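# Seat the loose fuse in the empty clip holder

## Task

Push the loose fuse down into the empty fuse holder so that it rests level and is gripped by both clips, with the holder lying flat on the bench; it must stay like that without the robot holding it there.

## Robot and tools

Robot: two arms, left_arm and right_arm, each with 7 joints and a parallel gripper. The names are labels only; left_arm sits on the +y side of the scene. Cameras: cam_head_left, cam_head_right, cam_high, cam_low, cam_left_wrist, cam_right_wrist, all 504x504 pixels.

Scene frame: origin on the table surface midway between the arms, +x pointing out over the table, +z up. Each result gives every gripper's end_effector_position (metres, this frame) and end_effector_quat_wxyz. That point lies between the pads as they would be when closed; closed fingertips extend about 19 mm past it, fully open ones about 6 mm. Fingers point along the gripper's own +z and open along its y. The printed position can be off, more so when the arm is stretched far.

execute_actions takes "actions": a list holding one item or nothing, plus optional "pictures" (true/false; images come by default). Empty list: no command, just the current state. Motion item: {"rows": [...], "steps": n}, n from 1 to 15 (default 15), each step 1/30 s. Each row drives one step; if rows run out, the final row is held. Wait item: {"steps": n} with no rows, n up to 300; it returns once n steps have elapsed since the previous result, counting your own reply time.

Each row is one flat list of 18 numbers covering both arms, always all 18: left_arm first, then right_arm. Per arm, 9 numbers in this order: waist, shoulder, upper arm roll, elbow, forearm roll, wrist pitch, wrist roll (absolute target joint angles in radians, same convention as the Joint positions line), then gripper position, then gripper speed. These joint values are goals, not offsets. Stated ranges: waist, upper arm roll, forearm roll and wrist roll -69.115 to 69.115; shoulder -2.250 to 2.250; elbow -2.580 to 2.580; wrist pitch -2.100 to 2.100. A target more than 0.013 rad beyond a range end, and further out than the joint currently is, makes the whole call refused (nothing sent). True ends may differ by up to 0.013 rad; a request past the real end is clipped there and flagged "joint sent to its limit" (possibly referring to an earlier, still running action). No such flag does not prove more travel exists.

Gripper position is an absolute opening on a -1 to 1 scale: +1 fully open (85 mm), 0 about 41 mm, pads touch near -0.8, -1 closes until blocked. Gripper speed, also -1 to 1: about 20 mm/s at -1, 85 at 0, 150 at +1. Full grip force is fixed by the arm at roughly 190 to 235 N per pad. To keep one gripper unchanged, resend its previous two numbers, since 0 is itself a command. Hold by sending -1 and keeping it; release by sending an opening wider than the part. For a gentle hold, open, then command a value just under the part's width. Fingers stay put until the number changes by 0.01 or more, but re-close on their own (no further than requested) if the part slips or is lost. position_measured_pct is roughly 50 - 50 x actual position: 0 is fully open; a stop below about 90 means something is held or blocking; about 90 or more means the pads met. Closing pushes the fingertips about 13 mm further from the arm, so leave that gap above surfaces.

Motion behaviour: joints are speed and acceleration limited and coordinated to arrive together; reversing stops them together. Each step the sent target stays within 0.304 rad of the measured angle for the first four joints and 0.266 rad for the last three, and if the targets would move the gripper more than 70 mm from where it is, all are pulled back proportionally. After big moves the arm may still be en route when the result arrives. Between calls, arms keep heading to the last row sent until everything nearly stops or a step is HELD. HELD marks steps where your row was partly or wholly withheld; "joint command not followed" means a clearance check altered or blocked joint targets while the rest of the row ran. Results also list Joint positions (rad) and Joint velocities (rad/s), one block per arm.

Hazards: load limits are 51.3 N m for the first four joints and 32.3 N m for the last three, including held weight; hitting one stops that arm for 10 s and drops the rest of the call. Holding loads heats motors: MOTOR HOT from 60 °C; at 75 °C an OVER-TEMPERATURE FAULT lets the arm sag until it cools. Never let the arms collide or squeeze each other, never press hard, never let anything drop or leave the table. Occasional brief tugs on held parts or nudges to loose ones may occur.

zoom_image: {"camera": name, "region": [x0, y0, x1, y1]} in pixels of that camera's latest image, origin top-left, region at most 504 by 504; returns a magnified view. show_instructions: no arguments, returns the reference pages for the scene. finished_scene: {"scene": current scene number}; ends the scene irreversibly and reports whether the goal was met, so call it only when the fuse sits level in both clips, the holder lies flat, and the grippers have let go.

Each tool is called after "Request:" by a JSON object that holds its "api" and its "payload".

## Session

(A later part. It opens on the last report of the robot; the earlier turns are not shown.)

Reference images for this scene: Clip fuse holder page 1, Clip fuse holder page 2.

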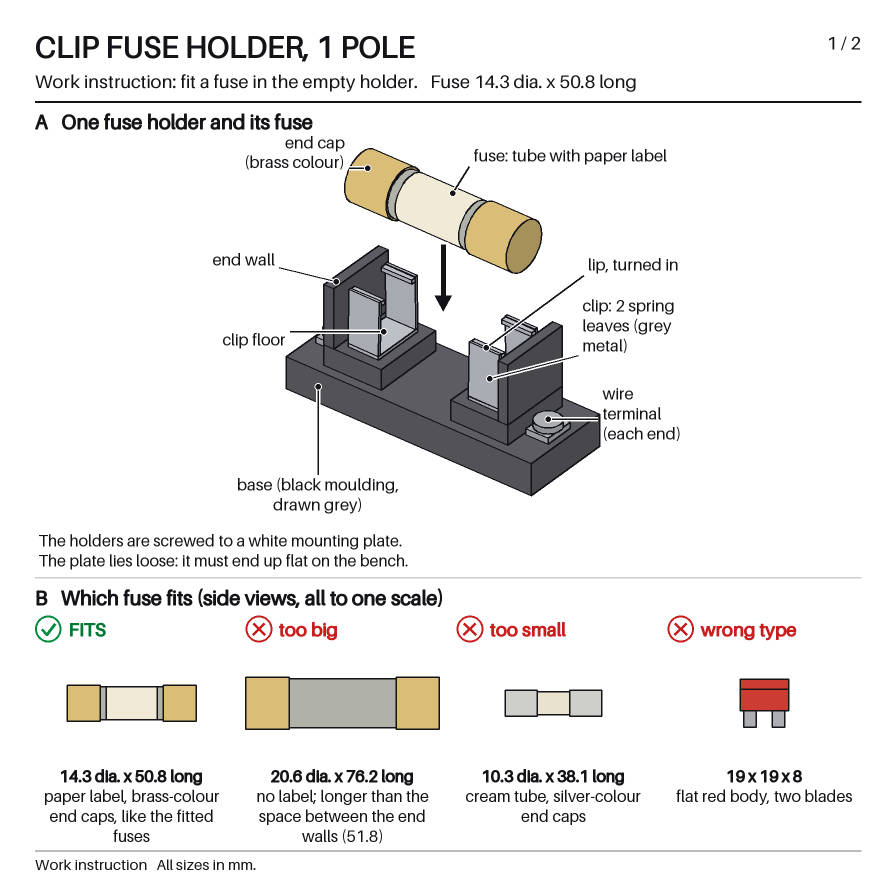

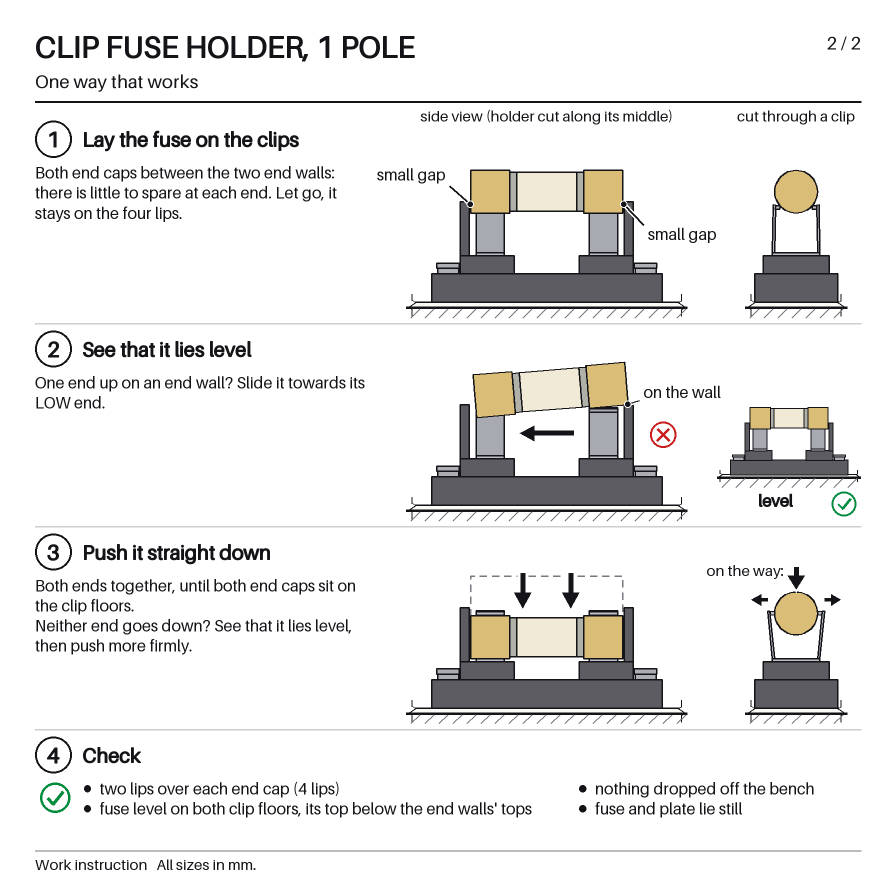

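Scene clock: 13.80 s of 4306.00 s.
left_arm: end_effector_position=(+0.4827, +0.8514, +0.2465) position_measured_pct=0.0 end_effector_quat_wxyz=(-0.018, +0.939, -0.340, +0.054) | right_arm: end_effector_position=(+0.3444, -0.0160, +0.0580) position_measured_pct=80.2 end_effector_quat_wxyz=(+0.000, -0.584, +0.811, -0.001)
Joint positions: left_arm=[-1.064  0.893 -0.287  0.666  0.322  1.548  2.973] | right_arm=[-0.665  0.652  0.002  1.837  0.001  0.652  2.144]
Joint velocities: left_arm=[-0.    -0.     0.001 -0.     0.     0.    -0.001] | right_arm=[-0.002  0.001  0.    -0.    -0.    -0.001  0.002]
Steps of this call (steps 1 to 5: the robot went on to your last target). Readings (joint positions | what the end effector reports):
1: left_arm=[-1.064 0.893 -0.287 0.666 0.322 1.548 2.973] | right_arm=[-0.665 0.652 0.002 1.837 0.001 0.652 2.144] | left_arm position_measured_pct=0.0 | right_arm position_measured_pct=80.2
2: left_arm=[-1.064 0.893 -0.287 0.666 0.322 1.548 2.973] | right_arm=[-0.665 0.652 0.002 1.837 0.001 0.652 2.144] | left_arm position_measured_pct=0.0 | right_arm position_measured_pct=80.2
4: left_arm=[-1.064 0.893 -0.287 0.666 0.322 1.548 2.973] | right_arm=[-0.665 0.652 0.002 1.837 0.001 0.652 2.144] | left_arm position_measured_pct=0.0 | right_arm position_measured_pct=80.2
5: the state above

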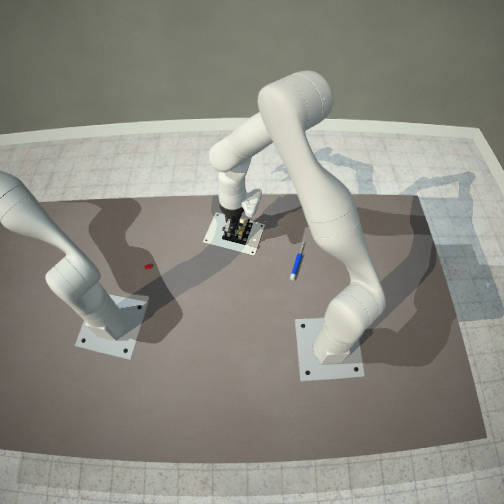

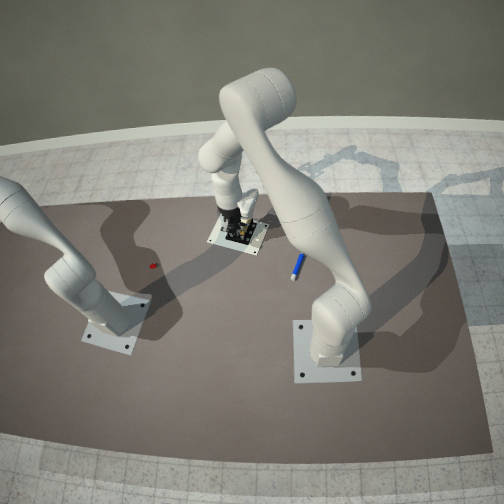

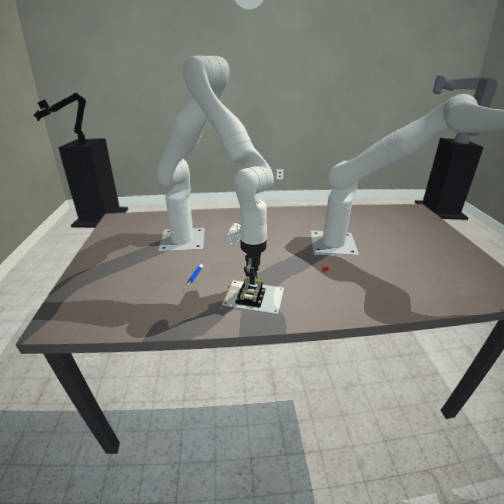

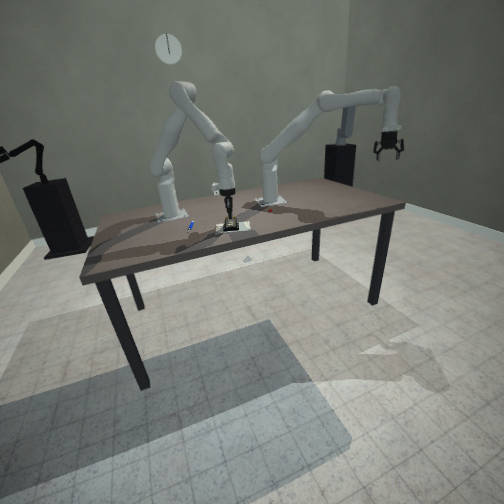

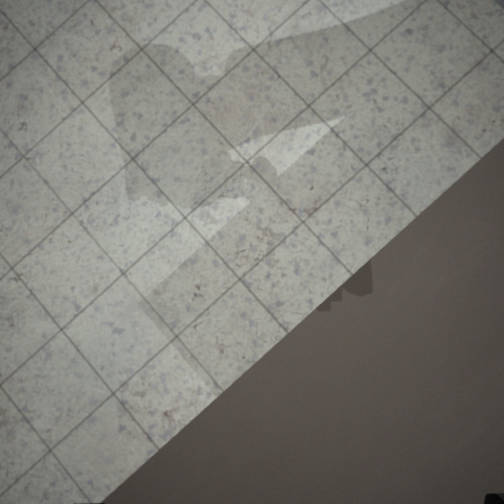

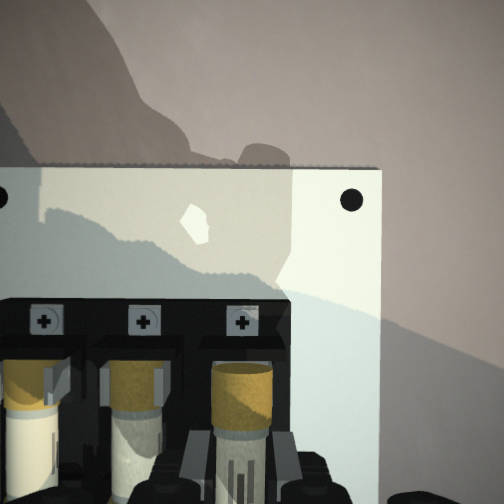

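Request:
{"api": "execute_actions", "payload": {"actions": [{"rows": [[-1.064,0.893,-0.287,0.666,0.322,1.548,2.973,1,0,-0.6655,0.6528,0.002,1.8363,0.001,0.6525,2.1435,-0.7,-0.5],[-1.064,0.893,-0.287,0.666,0.322,1.548,2.973,1,0,-0.6655,0.6548,0.002,1.8369,0.001,0.6499,2.1435,-0.7,-0.5],[-1.064,0.893,-0.287,0.666,0.322,1.548,2.973,1,0,-0.6655,0.6558,0.002,1.8372,0.001,0.6486,2.1435,-0.7,-0.5],[-1.064,0.893,-0.287,0.666,0.322,1.548,2.973,1,0,-0.6655,0.6568,0.002,1.8375,0.001,0.6473,2.1435,-0.7,-0.5],[-1.064,0.893,-0.287,0.666,0.322,1.548,2.973,1,0,-0.6655,0.6578,0.002,1.8379,0.001,0.646,2.1435,-0.7,-0.5],[-1.064,0.893,-0.287,0.666,0.322,1.548,2.973,1,0,-0.6655,0.6587,0.002,1.8382,0.001,0.6447,2.1435,-0.7,-0.5],[-1.064,0.893,-0.287,0.666,0.322,1.548,2.973,1,0,-0.6655,0.6597,0.002,1.8385,0.001,0.6434,2.1435,-0.7,-0.5],[-1.064,0.893,-0.287,0.666,0.322,1.548,2.973,1,0,-0.6655,0.6607,0.002,1.8388,0.001,0.6421,2.1435,-0.7,-0.5],[-1.064,0.893,-0.287,0.666,0.322,1.548,2.973,1,0,-0.6655,0.6617,0.002,1.8391,0.001,0.6408,2.1435,-0.7,-0.5],[-1.064,0.893,-0.287,0.666,0.322,1.548,2.973,1,0,-0.6655,0.6627,0.002,1.8394,0.001,0.6395,2.1435,-0.7,-0.5]], "steps": 15}]}}

Request:
{"api": "zoom_image", "payload": {"camera": "cam_right_wrist", "region": [160, 320, 320, 440]}}

Request:
{"api": "zoom_image", "payload": {"camera": "cam_high", "region": [215, 255, 295, 315]}}

Scene clock: 16.20 s of 4306.00 s.
left_arm: end_effector_position=(+0.4827, +0.8514, +0.2465) position_measured_pct=0.0 end_effector_quat_wxyz=(-0.018, +0.939, -0.340, +0.054) | right_arm: end_effector_position=(+0.3444, -0.0157, +0.0531) position_measured_pct=80.2 end_effector_quat_wxyz=(+0.000, -0.584, +0.811, -0.001)
Joint positions: left_arm=[-1.064  0.893 -0.287  0.666  0.322  1.548  2.973] | right_arm=[-0.666  0.662  0.002  1.839  0.001  0.64   2.144]
Joint velocities: left_arm=[-0.     0.     0.    -0.     0.001  0.    -0.002] | right_arm=[-0.001  0.001 -0.    -0.002 -0.    -0.001 -0.001]
Steps of this call (steps 1 to 15: the robot went on to your last target; steps 16 to 57: nothing new was sent; steps 58 to 72: all 15 steps of this action). Readings (joint positions | what the end effector reports):
58: left_arm=[-1.064 0.893 -0.287 0.666 0.322 1.548 2.973] | right_arm=[-0.665 0.653 0.002 1.837 0.001 0.652 2.144] | left_arm position_measured_pct=0.0 | right_arm position_measured_pct=80.2
59: left_arm=[-1.064 0.893 -0.287 0.666 0.322 1.548 2.973] | right_arm=[-0.665 0.653 0.002 1.837 0.001 0.652 2.144] | left_arm position_measured_pct=0.0 | right_arm position_measured_pct=80.2
61: left_arm=[-1.064 0.893 -0.287 0.666 0.322 1.548 2.973] | right_arm=[-0.665 0.656 0.002 1.837 0.001 0.649 2.144] | left_arm position_measured_pct=0.0 | right_arm position_measured_pct=80.2
65: left_arm=[-1.064 0.893 -0.287 0.666 0.322 1.548 2.973] | right_arm=[-0.665 0.659 0.002 1.838 0.001 0.644 2.144] | left_arm position_measured_pct=0.0 | right_arm position_measured_pct=80.2
72: the state above

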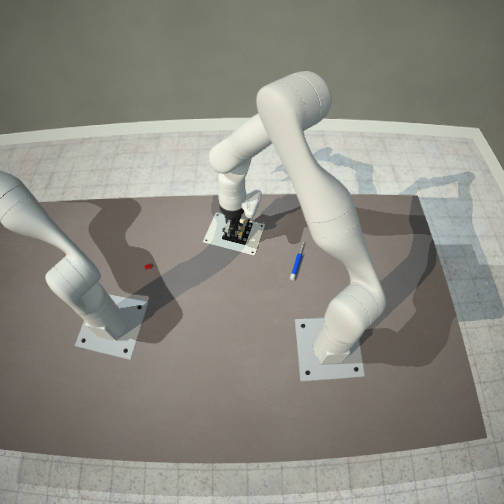

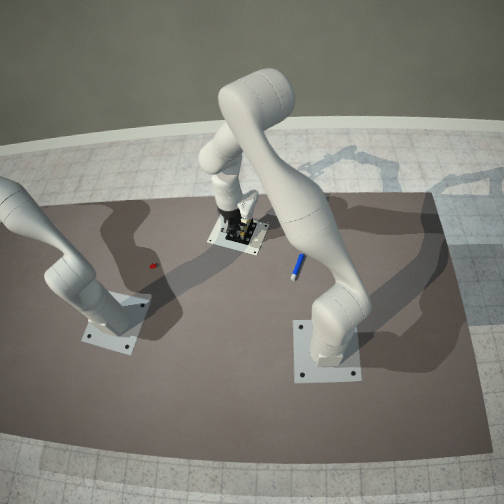

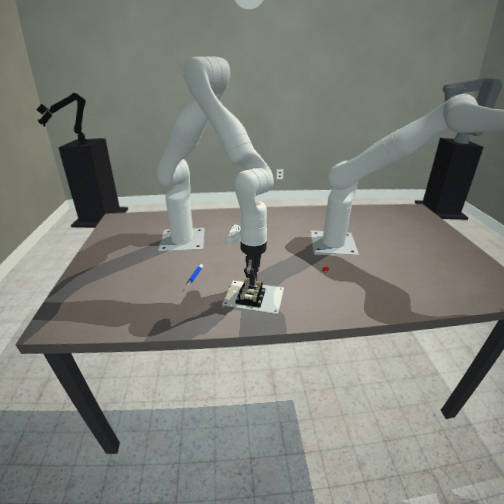

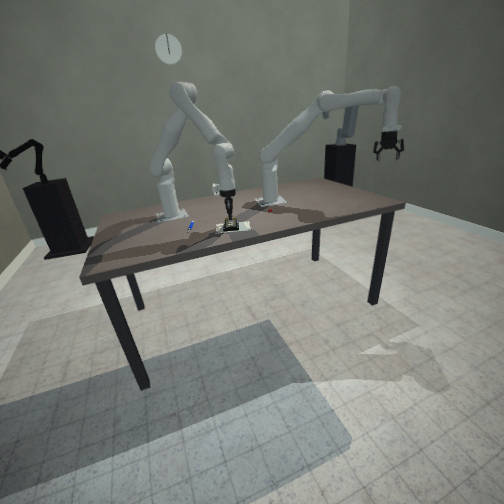

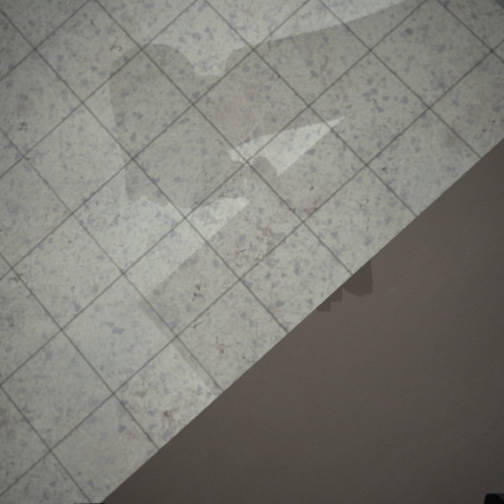

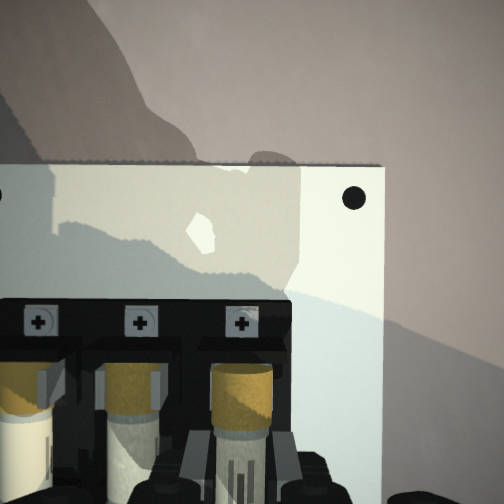

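Region (160, 320, 320, 440) of cam_right_wrist's 504x504 image, scaled by 3.150; it fills the top 378 rows of this view, and the rest is white.

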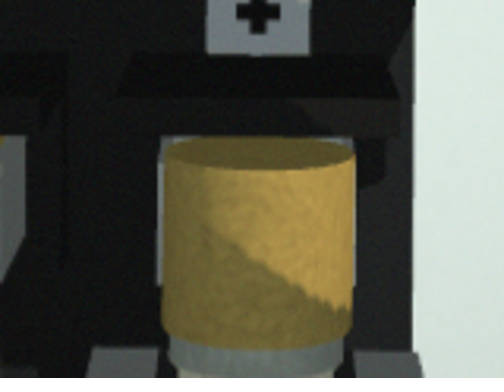

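Region (215, 255, 295, 315) of cam_high's 504x504 image, scaled by 6.300, with more detail than that image has; it fills the top 378 rows of this view, and the rest is white.

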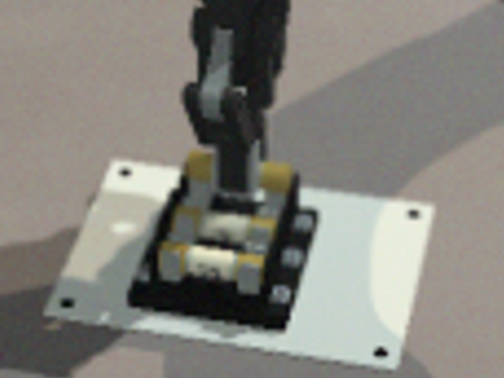

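Request:
{"api": "execute_actions", "payload": {"actions": [{"rows": [[-1.064,0.893,-0.287,0.666,0.322,1.548,2.973,1,0,-0.6655,0.6645,0.002,1.84,0.001,0.6382,2.1435,-0.7,-0.5],[-1.064,0.893,-0.287,0.666,0.322,1.548,2.973,1,0,-0.6655,0.6674,0.002,1.8411,0.001,0.6369,2.1435,-0.7,-0.5],[-1.064,0.893,-0.287,0.666,0.322,1.548,2.973,1,0,-0.6655,0.671,0.002,1.8425,0.001,0.6356,2.1435,-0.7,-0.5],[-1.064,0.893,-0.287,0.666,0.322,1.548,2.973,1,0,-0.6655,0.6748,0.002,1.844,0.001,0.6343,2.1435,-0.7,-0.5]], "steps": 9}], "pictures": false}}

Scene clock: 17.37 s of 4306.00 s.
left_arm: end_effector_position=(+0.4827, +0.8514, +0.2465) position_measured_pct=0.0 end_effector_quat_wxyz=(-0.018, +0.939, -0.340, +0.054) | right_arm: end_effector_position=(+0.3442, -0.0156, +0.0514) position_measured_pct=80.2 end_effector_quat_wxyz=(+0.000, -0.585, +0.811, -0.001)
Joint positions: left_arm=[-1.064  0.893 -0.287  0.666  0.322  1.548  2.973] | right_arm=[-0.666  0.666  0.002  1.841  0.001  0.635  2.144]
Joint velocities: left_arm=[ 0.001 -0.001  0.001  0.    -0.001  0.001  0.001] | right_arm=[-0.     0.     0.     0.001  0.    -0.    -0.001]
Steps of this call (steps 1 to 15: the robot went on to your last target; steps 16 to 26: nothing new was sent; steps 27 to 35: all 9 steps of this action). Readings (joint positions | what the end effector reports):
27: left_arm=[-1.064 0.893 -0.287 0.666 0.322 1.548 2.973] | right_arm=[-0.666 0.663 0.002 1.840 0.001 0.639 2.144] | left_arm position_measured_pct=0.0 | right_arm position_measured_pct=80.2
28: left_arm=[-1.064 0.893 -0.287 0.666 0.322 1.548 2.973] | right_arm=[-0.666 0.664 0.002 1.840 0.001 0.639 2.144] | left_arm position_measured_pct=0.0 | right_arm position_measured_pct=80.2
30: left_arm=[-1.064 0.893 -0.287 0.666 0.322 1.548 2.973] | right_arm=[-0.666 0.666 0.002 1.840 0.001 0.637 2.144] | left_arm position_measured_pct=0.0 | right_arm position_measured_pct=80.2
34: left_arm=[-1.064 0.893 -0.287 0.666 0.322 1.548 2.973] | right_arm=[-0.666 0.666 0.002 1.841 0.001 0.635 2.144] | left_arm position_measured_pct=0.0 | right_arm position_measured_pct=80.2
35: the state above

Request:
{"api": "execute_actions", "payload": {"actions": [{"rows": [[-1.064,0.893,-0.287,0.666,0.322,1.548,2.973,1,0,-0.6655,0.6785,0.002,1.8455,0.001,0.6335,2.1435,-0.7,-0.5],[-1.064,0.893,-0.287,0.666,0.322,1.548,2.973,1,0,-0.6655,0.6805,0.002,1.8463,0.001,0.6326,2.1435,-0.7,-0.5],[-1.064,0.893,-0.287,0.666,0.322,1.548,2.973,1,0,-0.6655,0.6828,0.002,1.8472,0.001,0.6317,2.1435,-0.7,-0.5]], "steps": 8}], "pictures": false}}

Scene clock: 18.43 s of 4306.00 s.
left_arm: end_effector_position=(+0.4827, +0.8514, +0.2465) position_measured_pct=0.0 end_effector_quat_wxyz=(-0.018, +0.939, -0.340, +0.054) | right_arm: end_effector_position=(+0.3441, -0.0156, +0.0501) position_measured_pct=80.2 end_effector_quat_wxyz=(-0.000, -0.585, +0.811, -0.001)
Joint positions: left_arm=[-1.064  0.893 -0.287  0.666  0.322  1.548  2.973] | right_arm=[-0.666  0.668  0.002  1.841  0.001  0.632  2.144]
Joint velocities: left_arm=[ 0.001  0.003 -0.001 -0.    -0.001 -0.    -0.   ] | right_arm=[ 0.001 -0.     0.    -0.001 -0.    -0.     0.001]
Steps of this call (steps 1 to 15: the robot went on to your last target; steps 16 to 24: nothing new was sent; steps 25 to 32: all 8 steps of this action). Readings (joint positions | what the end effector reports):
25: left_arm=[-1.064 0.893 -0.287 0.666 0.322 1.548 2.973] | right_arm=[-0.666 0.667 0.002 1.841 0.001 0.635 2.144] | left_arm position_measured_pct=0.0 | right_arm position_measured_pct=80.2
26: left_arm=[-1.064 0.893 -0.287 0.666 0.322 1.548 2.973] | right_arm=[-0.666 0.668 0.002 1.841 0.001 0.634 2.144] | left_arm position_measured_pct=0.0 | right_arm position_measured_pct=80.2
28: left_arm=[-1.064 0.893 -0.287 0.666 0.322 1.548 2.973] | right_arm=[-0.666 0.668 0.002 1.841 0.001 0.633 2.144] | left_arm position_measured_pct=0.0 | right_arm position_measured_pct=80.2
32: the state above

Request:
{"api": "execute_actions", "payload": {"actions": [{"rows": [[-1.064,0.893,-0.287,0.666,0.322,1.548,2.973,1,0,-0.6655,0.6847,0.002,1.8478,0.001,0.6298,2.1435,-0.7,-0.5],[-1.064,0.893,-0.287,0.666,0.322,1.548,2.973,1,0,-0.6655,0.6847,0.002,1.8478,0.001,0.6298,2.1435,-0.7,-0.5],[-1.064,0.893,-0.287,0.666,0.322,1.548,2.973,1,0,-0.6655,0.6866,0.002,1.8484,0.001,0.6278,2.1435,-0.7,-0.5]], "steps": 8}], "pictures": false}}

Scene clock: 19.20 s of 4306.00 s.
left_arm: end_effector_position=(+0.4827, +0.8514, +0.2465) position_measured_pct=0.0 end_effector_quat_wxyz=(-0.018, +0.939, -0.340, +0.054) | right_arm: end_effector_position=(+0.3440, -0.0157, +0.0477) position_measured_pct=80.2 end_effector_quat_wxyz=(-0.001, -0.585, +0.811, -0.001)
Joint positions: left_arm=[-1.064  0.893 -0.287  0.666  0.322  1.548  2.973] | right_arm=[-0.666  0.673  0.002  1.842  0.001  0.627  2.144]
Joint velocities: left_arm=[-0.001 -0.001 -0.001 -0.    -0.001 -0.    -0.001] | right_arm=[ 0.001  0.018  0.001 -0.002  0.001 -0.008 -0.003]
Steps of this call (steps 1 to 15: the robot went on to your last target; steps 16 to 23: all 8 steps of this action). Readings (joint positions | what the end effector reports):
16: left_arm=[-1.064 0.893 -0.287 0.666 0.322 1.548 2.973] | right_arm=[-0.666 0.669 0.002 1.841 0.001 0.632 2.144] | left_arm position_measured_pct=0.0 | right_arm position_measured_pct=80.2
17: left_arm=[-1.064 0.893 -0.287 0.666 0.322 1.548 2.973] | right_arm=[-0.666 0.669 0.002 1.841 0.001 0.631 2.144] | left_arm position_measured_pct=0.0 | right_arm position_measured_pct=80.2
19: left_arm=[-1.064 0.893 -0.287 0.666 0.322 1.548 2.973] | right_arm=[-0.666 0.671 0.002 1.842 0.001 0.629 2.144] | left_arm position_measured_pct=0.0 | right_arm position_measured_pct=80.2
23: the state above

Request:
{"api": "execute_actions", "payload": {"actions": [{"rows": [[-1.064,0.893,-0.287,0.666,0.322,1.548,2.973,1,0,-0.6655,0.6866,0.002,1.848,0.001,0.624,2.1435,-0.7,-0.5],[-1.064,0.893,-0.287,0.666,0.322,1.548,2.973,1,0,-0.6655,0.6866,0.002,1.8476,0.001,0.621,2.1435,-0.7,-0.5],[-1.064,0.893,-0.287,0.666,0.322,1.548,2.973,1,0,-0.6655,0.6866,0.002,1.8472,0.001,0.618,2.1435,-0.7,-0.5],[-1.064,0.893,-0.287,0.666,0.322,1.548,2.973,1,0,-0.6655,0.6866,0.002,1.8468,0.001,0.615,2.1435,-0.7,-0.5],[-1.064,0.893,-0.287,0.666,0.322,1.548,2.973,1,0,-0.6655,0.6868,0.002,1.8465,0.001,0.612,2.1435,-0.7,-0.5],[-1.064,0.893,-0.287,0.666,0.322,1.548,2.973,1,0,-0.6655,0.6875,0.002,1.8465,0.001,0.6095,2.1435,-0.7,-0.5],[-1.064,0.893,-0.287,0.666,0.322,1.548,2.973,1,0,-0.6655,0.6888,0.002,1.8468,0.001,0.607,2.1435,-0.7,-0.5],[-1.064,0.893,-0.287,0.666,0.322,1.548,2.973,1,0,-0.6655,0.69,0.002,1.8471,0.001,0.605,2.1435,-0.7,-0.5],[-1.064,0.893,-0.287,0.666,0.322,1.548,2.973,1,0,-0.6655,0.6915,0.002,1.8476,0.001,0.6032,2.1435,-0.7,-0.5],[-1.064,0.893,-0.287,0.666,0.322,1.548,2.973,1,0,-0.6655,0.6933,0.002,1.8483,0.001,0.6028,2.1435,-0.7,-0.5],[-1.064,0.893,-0.287,0.666,0.322,1.548,2.973,1,0,-0.6655,0.6951,0.002,1.849,0.001,0.6025,2.1435,-0.7,-0.5]], "steps": 15}], "pictures": false}}

Request:
{"api": "execute_actions", "payload": {"actions": [{"steps": 5}], "pictures": false}}

Scene clock: 21.10 s of 4306.00 s.
left_arm: end_effector_position=(+0.4827, +0.8514, +0.2465) position_measured_pct=0.0 end_effector_quat_wxyz=(-0.018, +0.939, -0.340, +0.054) | right_arm: end_effector_position=(+0.3436, -0.0163, +0.0395) position_measured_pct=80.2 end_effector_quat_wxyz=(-0.001, -0.584, +0.811, -0.001)
Joint positions: left_arm=[-1.064  0.893 -0.287  0.666  0.322  1.548  2.973] | right_arm=[-0.666  0.689  0.002  1.849  0.001  0.605  2.143]
Joint velocities: left_arm=[-0.002 -0.001 -0.001 -0.    -0.    -0.    -0.001] | right_arm=[ 0.002 -0.    -0.     0.002  0.    -0.001 -0.   ]
Steps of this call (steps 1 to 30: the robot went on to your last target; steps 31 to 42: nothing new was sent; steps 43 to 57: all 15 steps of this action). Readings (joint positions | what the end effector reports):
43: left_arm=[-1.064 0.893 -0.287 0.666 0.322 1.548 2.973] | right_arm=[-0.666 0.684 0.002 1.847 0.001 0.627 2.144] | left_arm position_measured_pct=0.0 | right_arm position_measured_pct=80.2
44: left_arm=[-1.064 0.893 -0.287 0.666 0.322 1.548 2.973] | right_arm=[-0.666 0.684 0.002 1.847 0.001 0.625 2.144] | left_arm position_measured_pct=0.0 | right_arm position_measured_pct=80.2
46: left_arm=[-1.064 0.893 -0.287 0.666 0.322 1.548 2.973] | right_arm=[-0.666 0.685 0.002 1.848 0.001 0.621 2.143] | left_arm position_measured_pct=0.0 | right_arm position_measured_pct=80.2
50: left_arm=[-1.064 0.893 -0.287 0.666 0.322 1.548 2.973] | right_arm=[-0.666 0.687 0.002 1.848 0.001 0.609 2.143] | left_arm position_measured_pct=0.0 | right_arm position_measured_pct=80.2
57: the state above

Scene clock: 21.27 s of 4306.00 s.
left_arm: end_effector_position=(+0.4827, +0.8514, +0.2465) position_measured_pct=0.0 end_effector_quat_wxyz=(-0.018, +0.939, -0.340, +0.054) | right_arm: end_effector_position=(+0.3436, -0.0163, +0.0395) position_measured_pct=80.2 end_effector_quat_wxyz=(-0.001, -0.584, +0.811, -0.001)
Joint positions: left_arm=[-1.064  0.893 -0.287  0.666  0.322  1.548  2.973] | right_arm=[-0.666  0.689  0.002  1.849  0.001  0.605  2.143]
Joint velocities: left_arm=[-0.001 -0.002 -0.    -0.    -0.     0.     0.003] | right_arm=[ 0.001  0.     0.    -0.001  0.    -0.     0.   ]
Steps of this call (steps 1 to 5: the robot went on to your last target). Readings (joint positions | what the end effector reports):
1: left_arm=[-1.064 0.893 -0.287 0.666 0.322 1.548 2.973] | right_arm=[-0.666 0.689 0.002 1.849 0.001 0.605 2.143] | left_arm position_measured_pct=0.0 | right_arm position_measured_pct=80.2
2: left_arm=[-1.064 0.893 -0.287 0.666 0.322 1.548 2.973] | right_arm=[-0.666 0.689 0.002 1.849 0.001 0.605 2.143] | left_arm position_measured_pct=0.0 | right_arm position_measured_pct=80.2
4: left_arm=[-1.064 0.893 -0.287 0.666 0.322 1.548 2.973] | right_arm=[-0.666 0.689 0.002 1.849 0.001 0.605 2.143] | left_arm position_measured_pct=0.0 | right_arm position_measured_pct=80.2
5: the state above

Request:
{"api": "execute_actions", "payload": {"actions": [{"rows": [[-1.064,0.893,-0.287,0.666,0.322,1.548,2.973,1,0,-0.6655,0.689,0.002,1.849,0.001,0.605,2.1435,-0.7,-0.5],[-1.064,0.893,-0.287,0.666,0.322,1.548,2.973,1,0,-0.6655,0.689,0.002,1.849,0.001,0.605,2.1435,-0.7,-0.5],[-1.064,0.893,-0.287,0.666,0.322,1.548,2.973,1,0,-0.6655,0.689,0.002,1.849,0.001,0.605,2.1435,-0.44,-0.5]], "steps": 13}], "pictures": false}}

Request:
{"api": "execute_actions", "payload": {"actions": [{"rows": [[-1.064,0.893,-0.287,0.666,0.322,1.548,2.973,1,0,-0.6655,0.639,0.002,1.834,0.001,0.67,2.1435,-0.44,-0.5]], "steps": 10}], "pictures": false}}

Request:
{"api": "execute_actions", "payload": {"actions": [{"rows": [[-1.064,0.893,-0.287,0.666,0.322,1.548,2.973,1,0,-0.72,0.63,0.002,1.74,0.001,0.77,2.09,-0.44,-0.5]], "steps": 15}]}}

Request:
{"api": "zoom_image", "payload": {"camera": "cam_high", "region": [215, 255, 295, 315]}}

Scene clock: 22.57 s of 4306.00 s.
left_arm: end_effector_position=(+0.4827, +0.8514, +0.2465) position_measured_pct=0.0 end_effector_quat_wxyz=(-0.018, +0.939, -0.340, +0.054) | right_arm: end_effector_position=(+0.3437, -0.0164, +0.0395) position_measured_pct=72.2 end_effector_quat_wxyz=(-0.001, -0.584, +0.811, -0.001)
Joint positions: left_arm=[-1.064  0.893 -0.287  0.666  0.322  1.548  2.973] | right_arm=[-0.666  0.689  0.002  1.849  0.001  0.605  2.144]
Joint velocities: left_arm=[-0.    -0.001  0.003  0.     0.001 -0.002 -0.   ] | right_arm=[ 0.001  0.001 -0.    -0.001  0.    -0.    -0.004]
Steps of this call (steps 1 to 15: the robot went on to your last target; steps 16 to 26: nothing new was sent; steps 27 to 39: all 13 steps of this action). Readings (joint positions | what the end effector reports):
27: left_arm=[-1.064 0.893 -0.287 0.666 0.322 1.548 2.973] | right_arm=[-0.666 0.688 0.002 1.849 0.001 0.605 2.143] | left_arm position_measured_pct=0.0 | right_arm position_measured_pct=80.2
28: left_arm=[-1.064 0.893 -0.287 0.666 0.322 1.548 2.973] | right_arm=[-0.666 0.686 0.002 1.850 0.001 0.605 2.143] | left_arm position_measured_pct=0.0 | right_arm position_measured_pct=80.2
30: left_arm=[-1.064 0.893 -0.287 0.666 0.322 1.548 2.973] | right_arm=[-0.666 0.688 0.002 1.849 0.001 0.605 2.144] | left_arm position_measured_pct=0.0 | right_arm position_measured_pct=80.2
34: left_arm=[-1.064 0.893 -0.287 0.666 0.322 1.548 2.973] | right_arm=[-0.666 0.689 0.002 1.849 0.001 0.605 2.144] | left_arm position_measured_pct=0.0 | right_arm position_measured_pct=74.2
39: the state above

Scene clock: 22.90 s of 4306.00 s.
left_arm: end_effector_position=(+0.4827, +0.8514, +0.2465) position_measured_pct=0.0 end_effector_quat_wxyz=(-0.018, +0.939, -0.340, +0.054) | right_arm: end_effector_position=(+0.3434, -0.0167, +0.0639) position_measured_pct=72.2 end_effector_quat_wxyz=(-0.001, -0.584, +0.812, -0.001)
Joint positions: left_arm=[-1.064  0.893 -0.287  0.666  0.322  1.548  2.973] | right_arm=[-0.665  0.64   0.002  1.834  0.001  0.67   2.143]
Joint velocities: left_arm=[-0.     0.001 -0.     0.     0.     0.    -0.001] | right_arm=[ 0.001 -0.013 -0.     0.    -0.     0.002 -0.001]
Steps of this call (steps 1 to 10: all 10 steps of this action). Readings (joint positions | what the end effector reports):
1: left_arm=[-1.064 0.893 -0.287 0.666 0.322 1.548 2.973] | right_arm=[-0.666 0.688 0.002 1.849 0.001 0.606 2.144] | left_arm position_measured_pct=0.0 | right_arm position_measured_pct=72.2
2: left_arm=[-1.064 0.893 -0.287 0.666 0.322 1.548 2.973] | right_arm=[-0.666 0.681 0.002 1.848 0.001 0.613 2.143] | left_arm position_measured_pct=0.0 | right_arm position_measured_pct=72.2
4: left_arm=[-1.064 0.893 -0.287 0.666 0.322 1.548 2.973] | right_arm=[-0.666 0.655 0.002 1.841 0.001 0.645 2.143] | left_arm position_measured_pct=0.0 | right_arm position_measured_pct=72.2
8: left_arm=[-1.064 0.893 -0.287 0.666 0.322 1.548 2.973] | right_arm=[-0.665 0.641 0.002 1.834 0.001 0.669 2.144] | left_arm position_measured_pct=0.0 | right_arm position_measured_pct=72.2
10: the state above

Scene clock: 23.40 s of 4306.00 s.
left_arm: end_effector_position=(+0.4827, +0.8514, +0.2465) position_measured_pct=0.0 end_effector_quat_wxyz=(-0.018, +0.939, -0.340, +0.054) | right_arm: end_effector_position=(+0.3457, +0.0175, +0.0882) position_measured_pct=72.2 end_effector_quat_wxyz=(+0.001, -0.584, +0.811, -0.001)
Joint positions: left_arm=[-1.064  0.893 -0.287  0.666  0.322  1.548  2.973] | right_arm=[-0.719  0.63   0.002  1.74   0.001  0.77   2.09 ]
Joint velocities: left_arm=[-0.    -0.001  0.002  0.    -0.001  0.001  0.001] | right_arm=[-0.006  0.001 -0.    -0.    -0.001 -0.    -0.   ]
Steps of this call (steps 1 to 15: all 15 steps of this action). Readings (joint positions | what the end effector reports):
1: left_arm=[-1.064 0.893 -0.287 0.666 0.322 1.548 2.973] | right_arm=[-0.666 0.640 0.002 1.833 0.001 0.671 2.143] | left_arm position_measured_pct=0.0 | right_arm position_measured_pct=72.2
2: left_arm=[-1.064 0.893 -0.287 0.666 0.322 1.548 2.973] | right_arm=[-0.670 0.639 0.003 1.828 0.001 0.677 2.140] | left_arm position_measured_pct=0.0 | right_arm position_measured_pct=72.2
4: left_arm=[-1.064 0.893 -0.287 0.666 0.322 1.548 2.973] | right_arm=[-0.688 0.637 0.004 1.802 0.002 0.706 2.125] | left_arm position_measured_pct=0.0 | right_arm position_measured_pct=72.2
8: left_arm=[-1.064 0.893 -0.287 0.666 0.322 1.548 2.973] | right_arm=[-0.717 0.630 0.000 1.743 0.000 0.765 2.092] | left_arm position_measured_pct=0.0 | right_arm position_measured_pct=72.2
15: the state above

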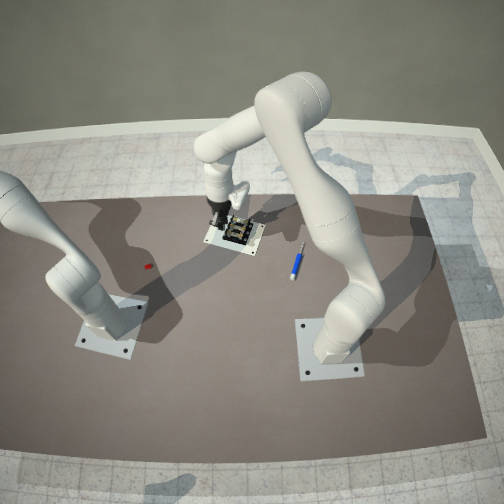

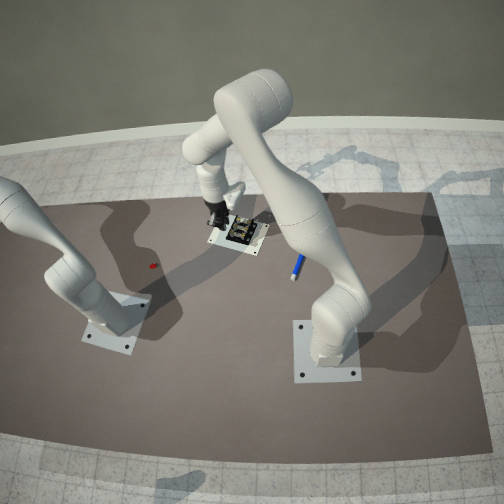

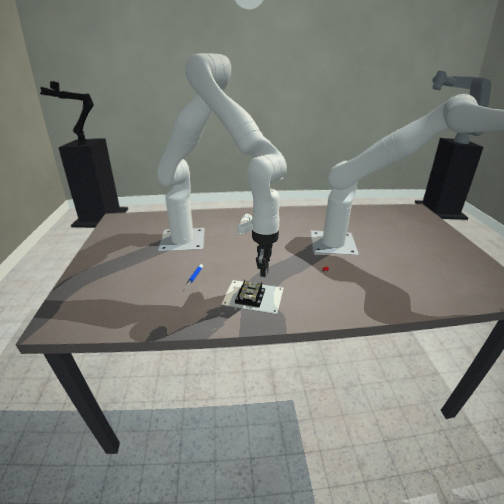

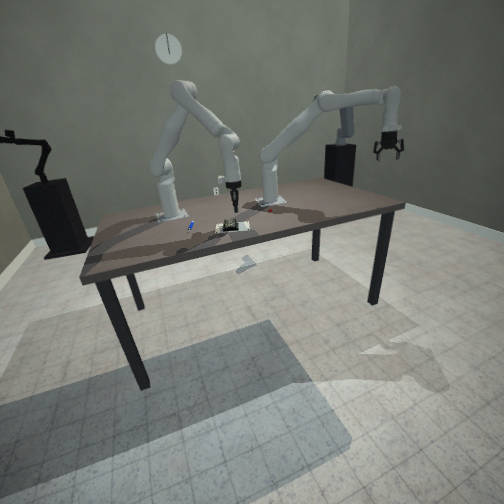

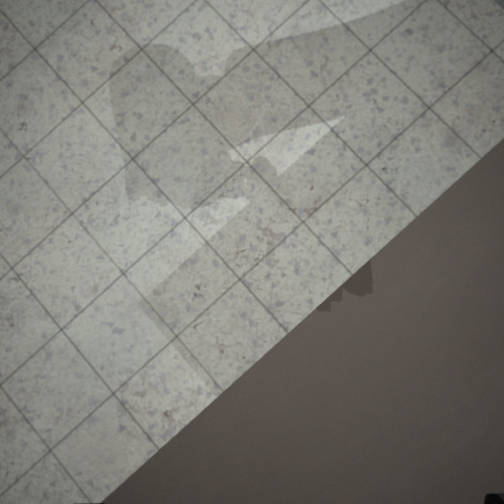

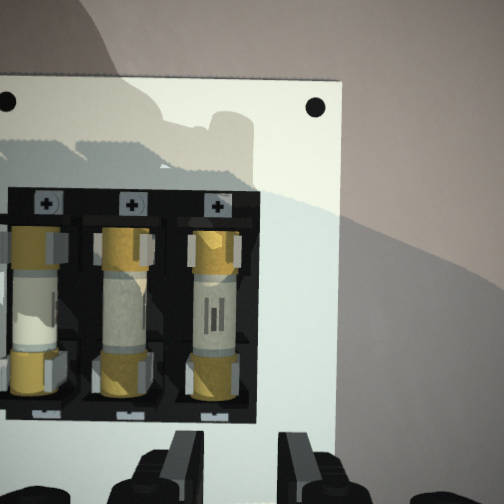

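Region (215, 255, 295, 315) of cam_high's 504x504 image, scaled by 6.300, with more detail than that image has; it fills the top 378 rows of this view, and the rest is white.

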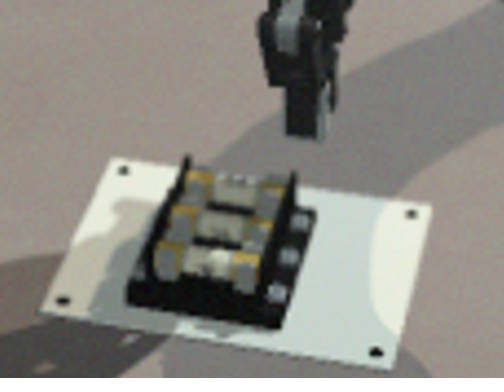

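Request:
{"api": "finished_scene", "payload": {"scene": 2}}

The scene is finished: the task was done.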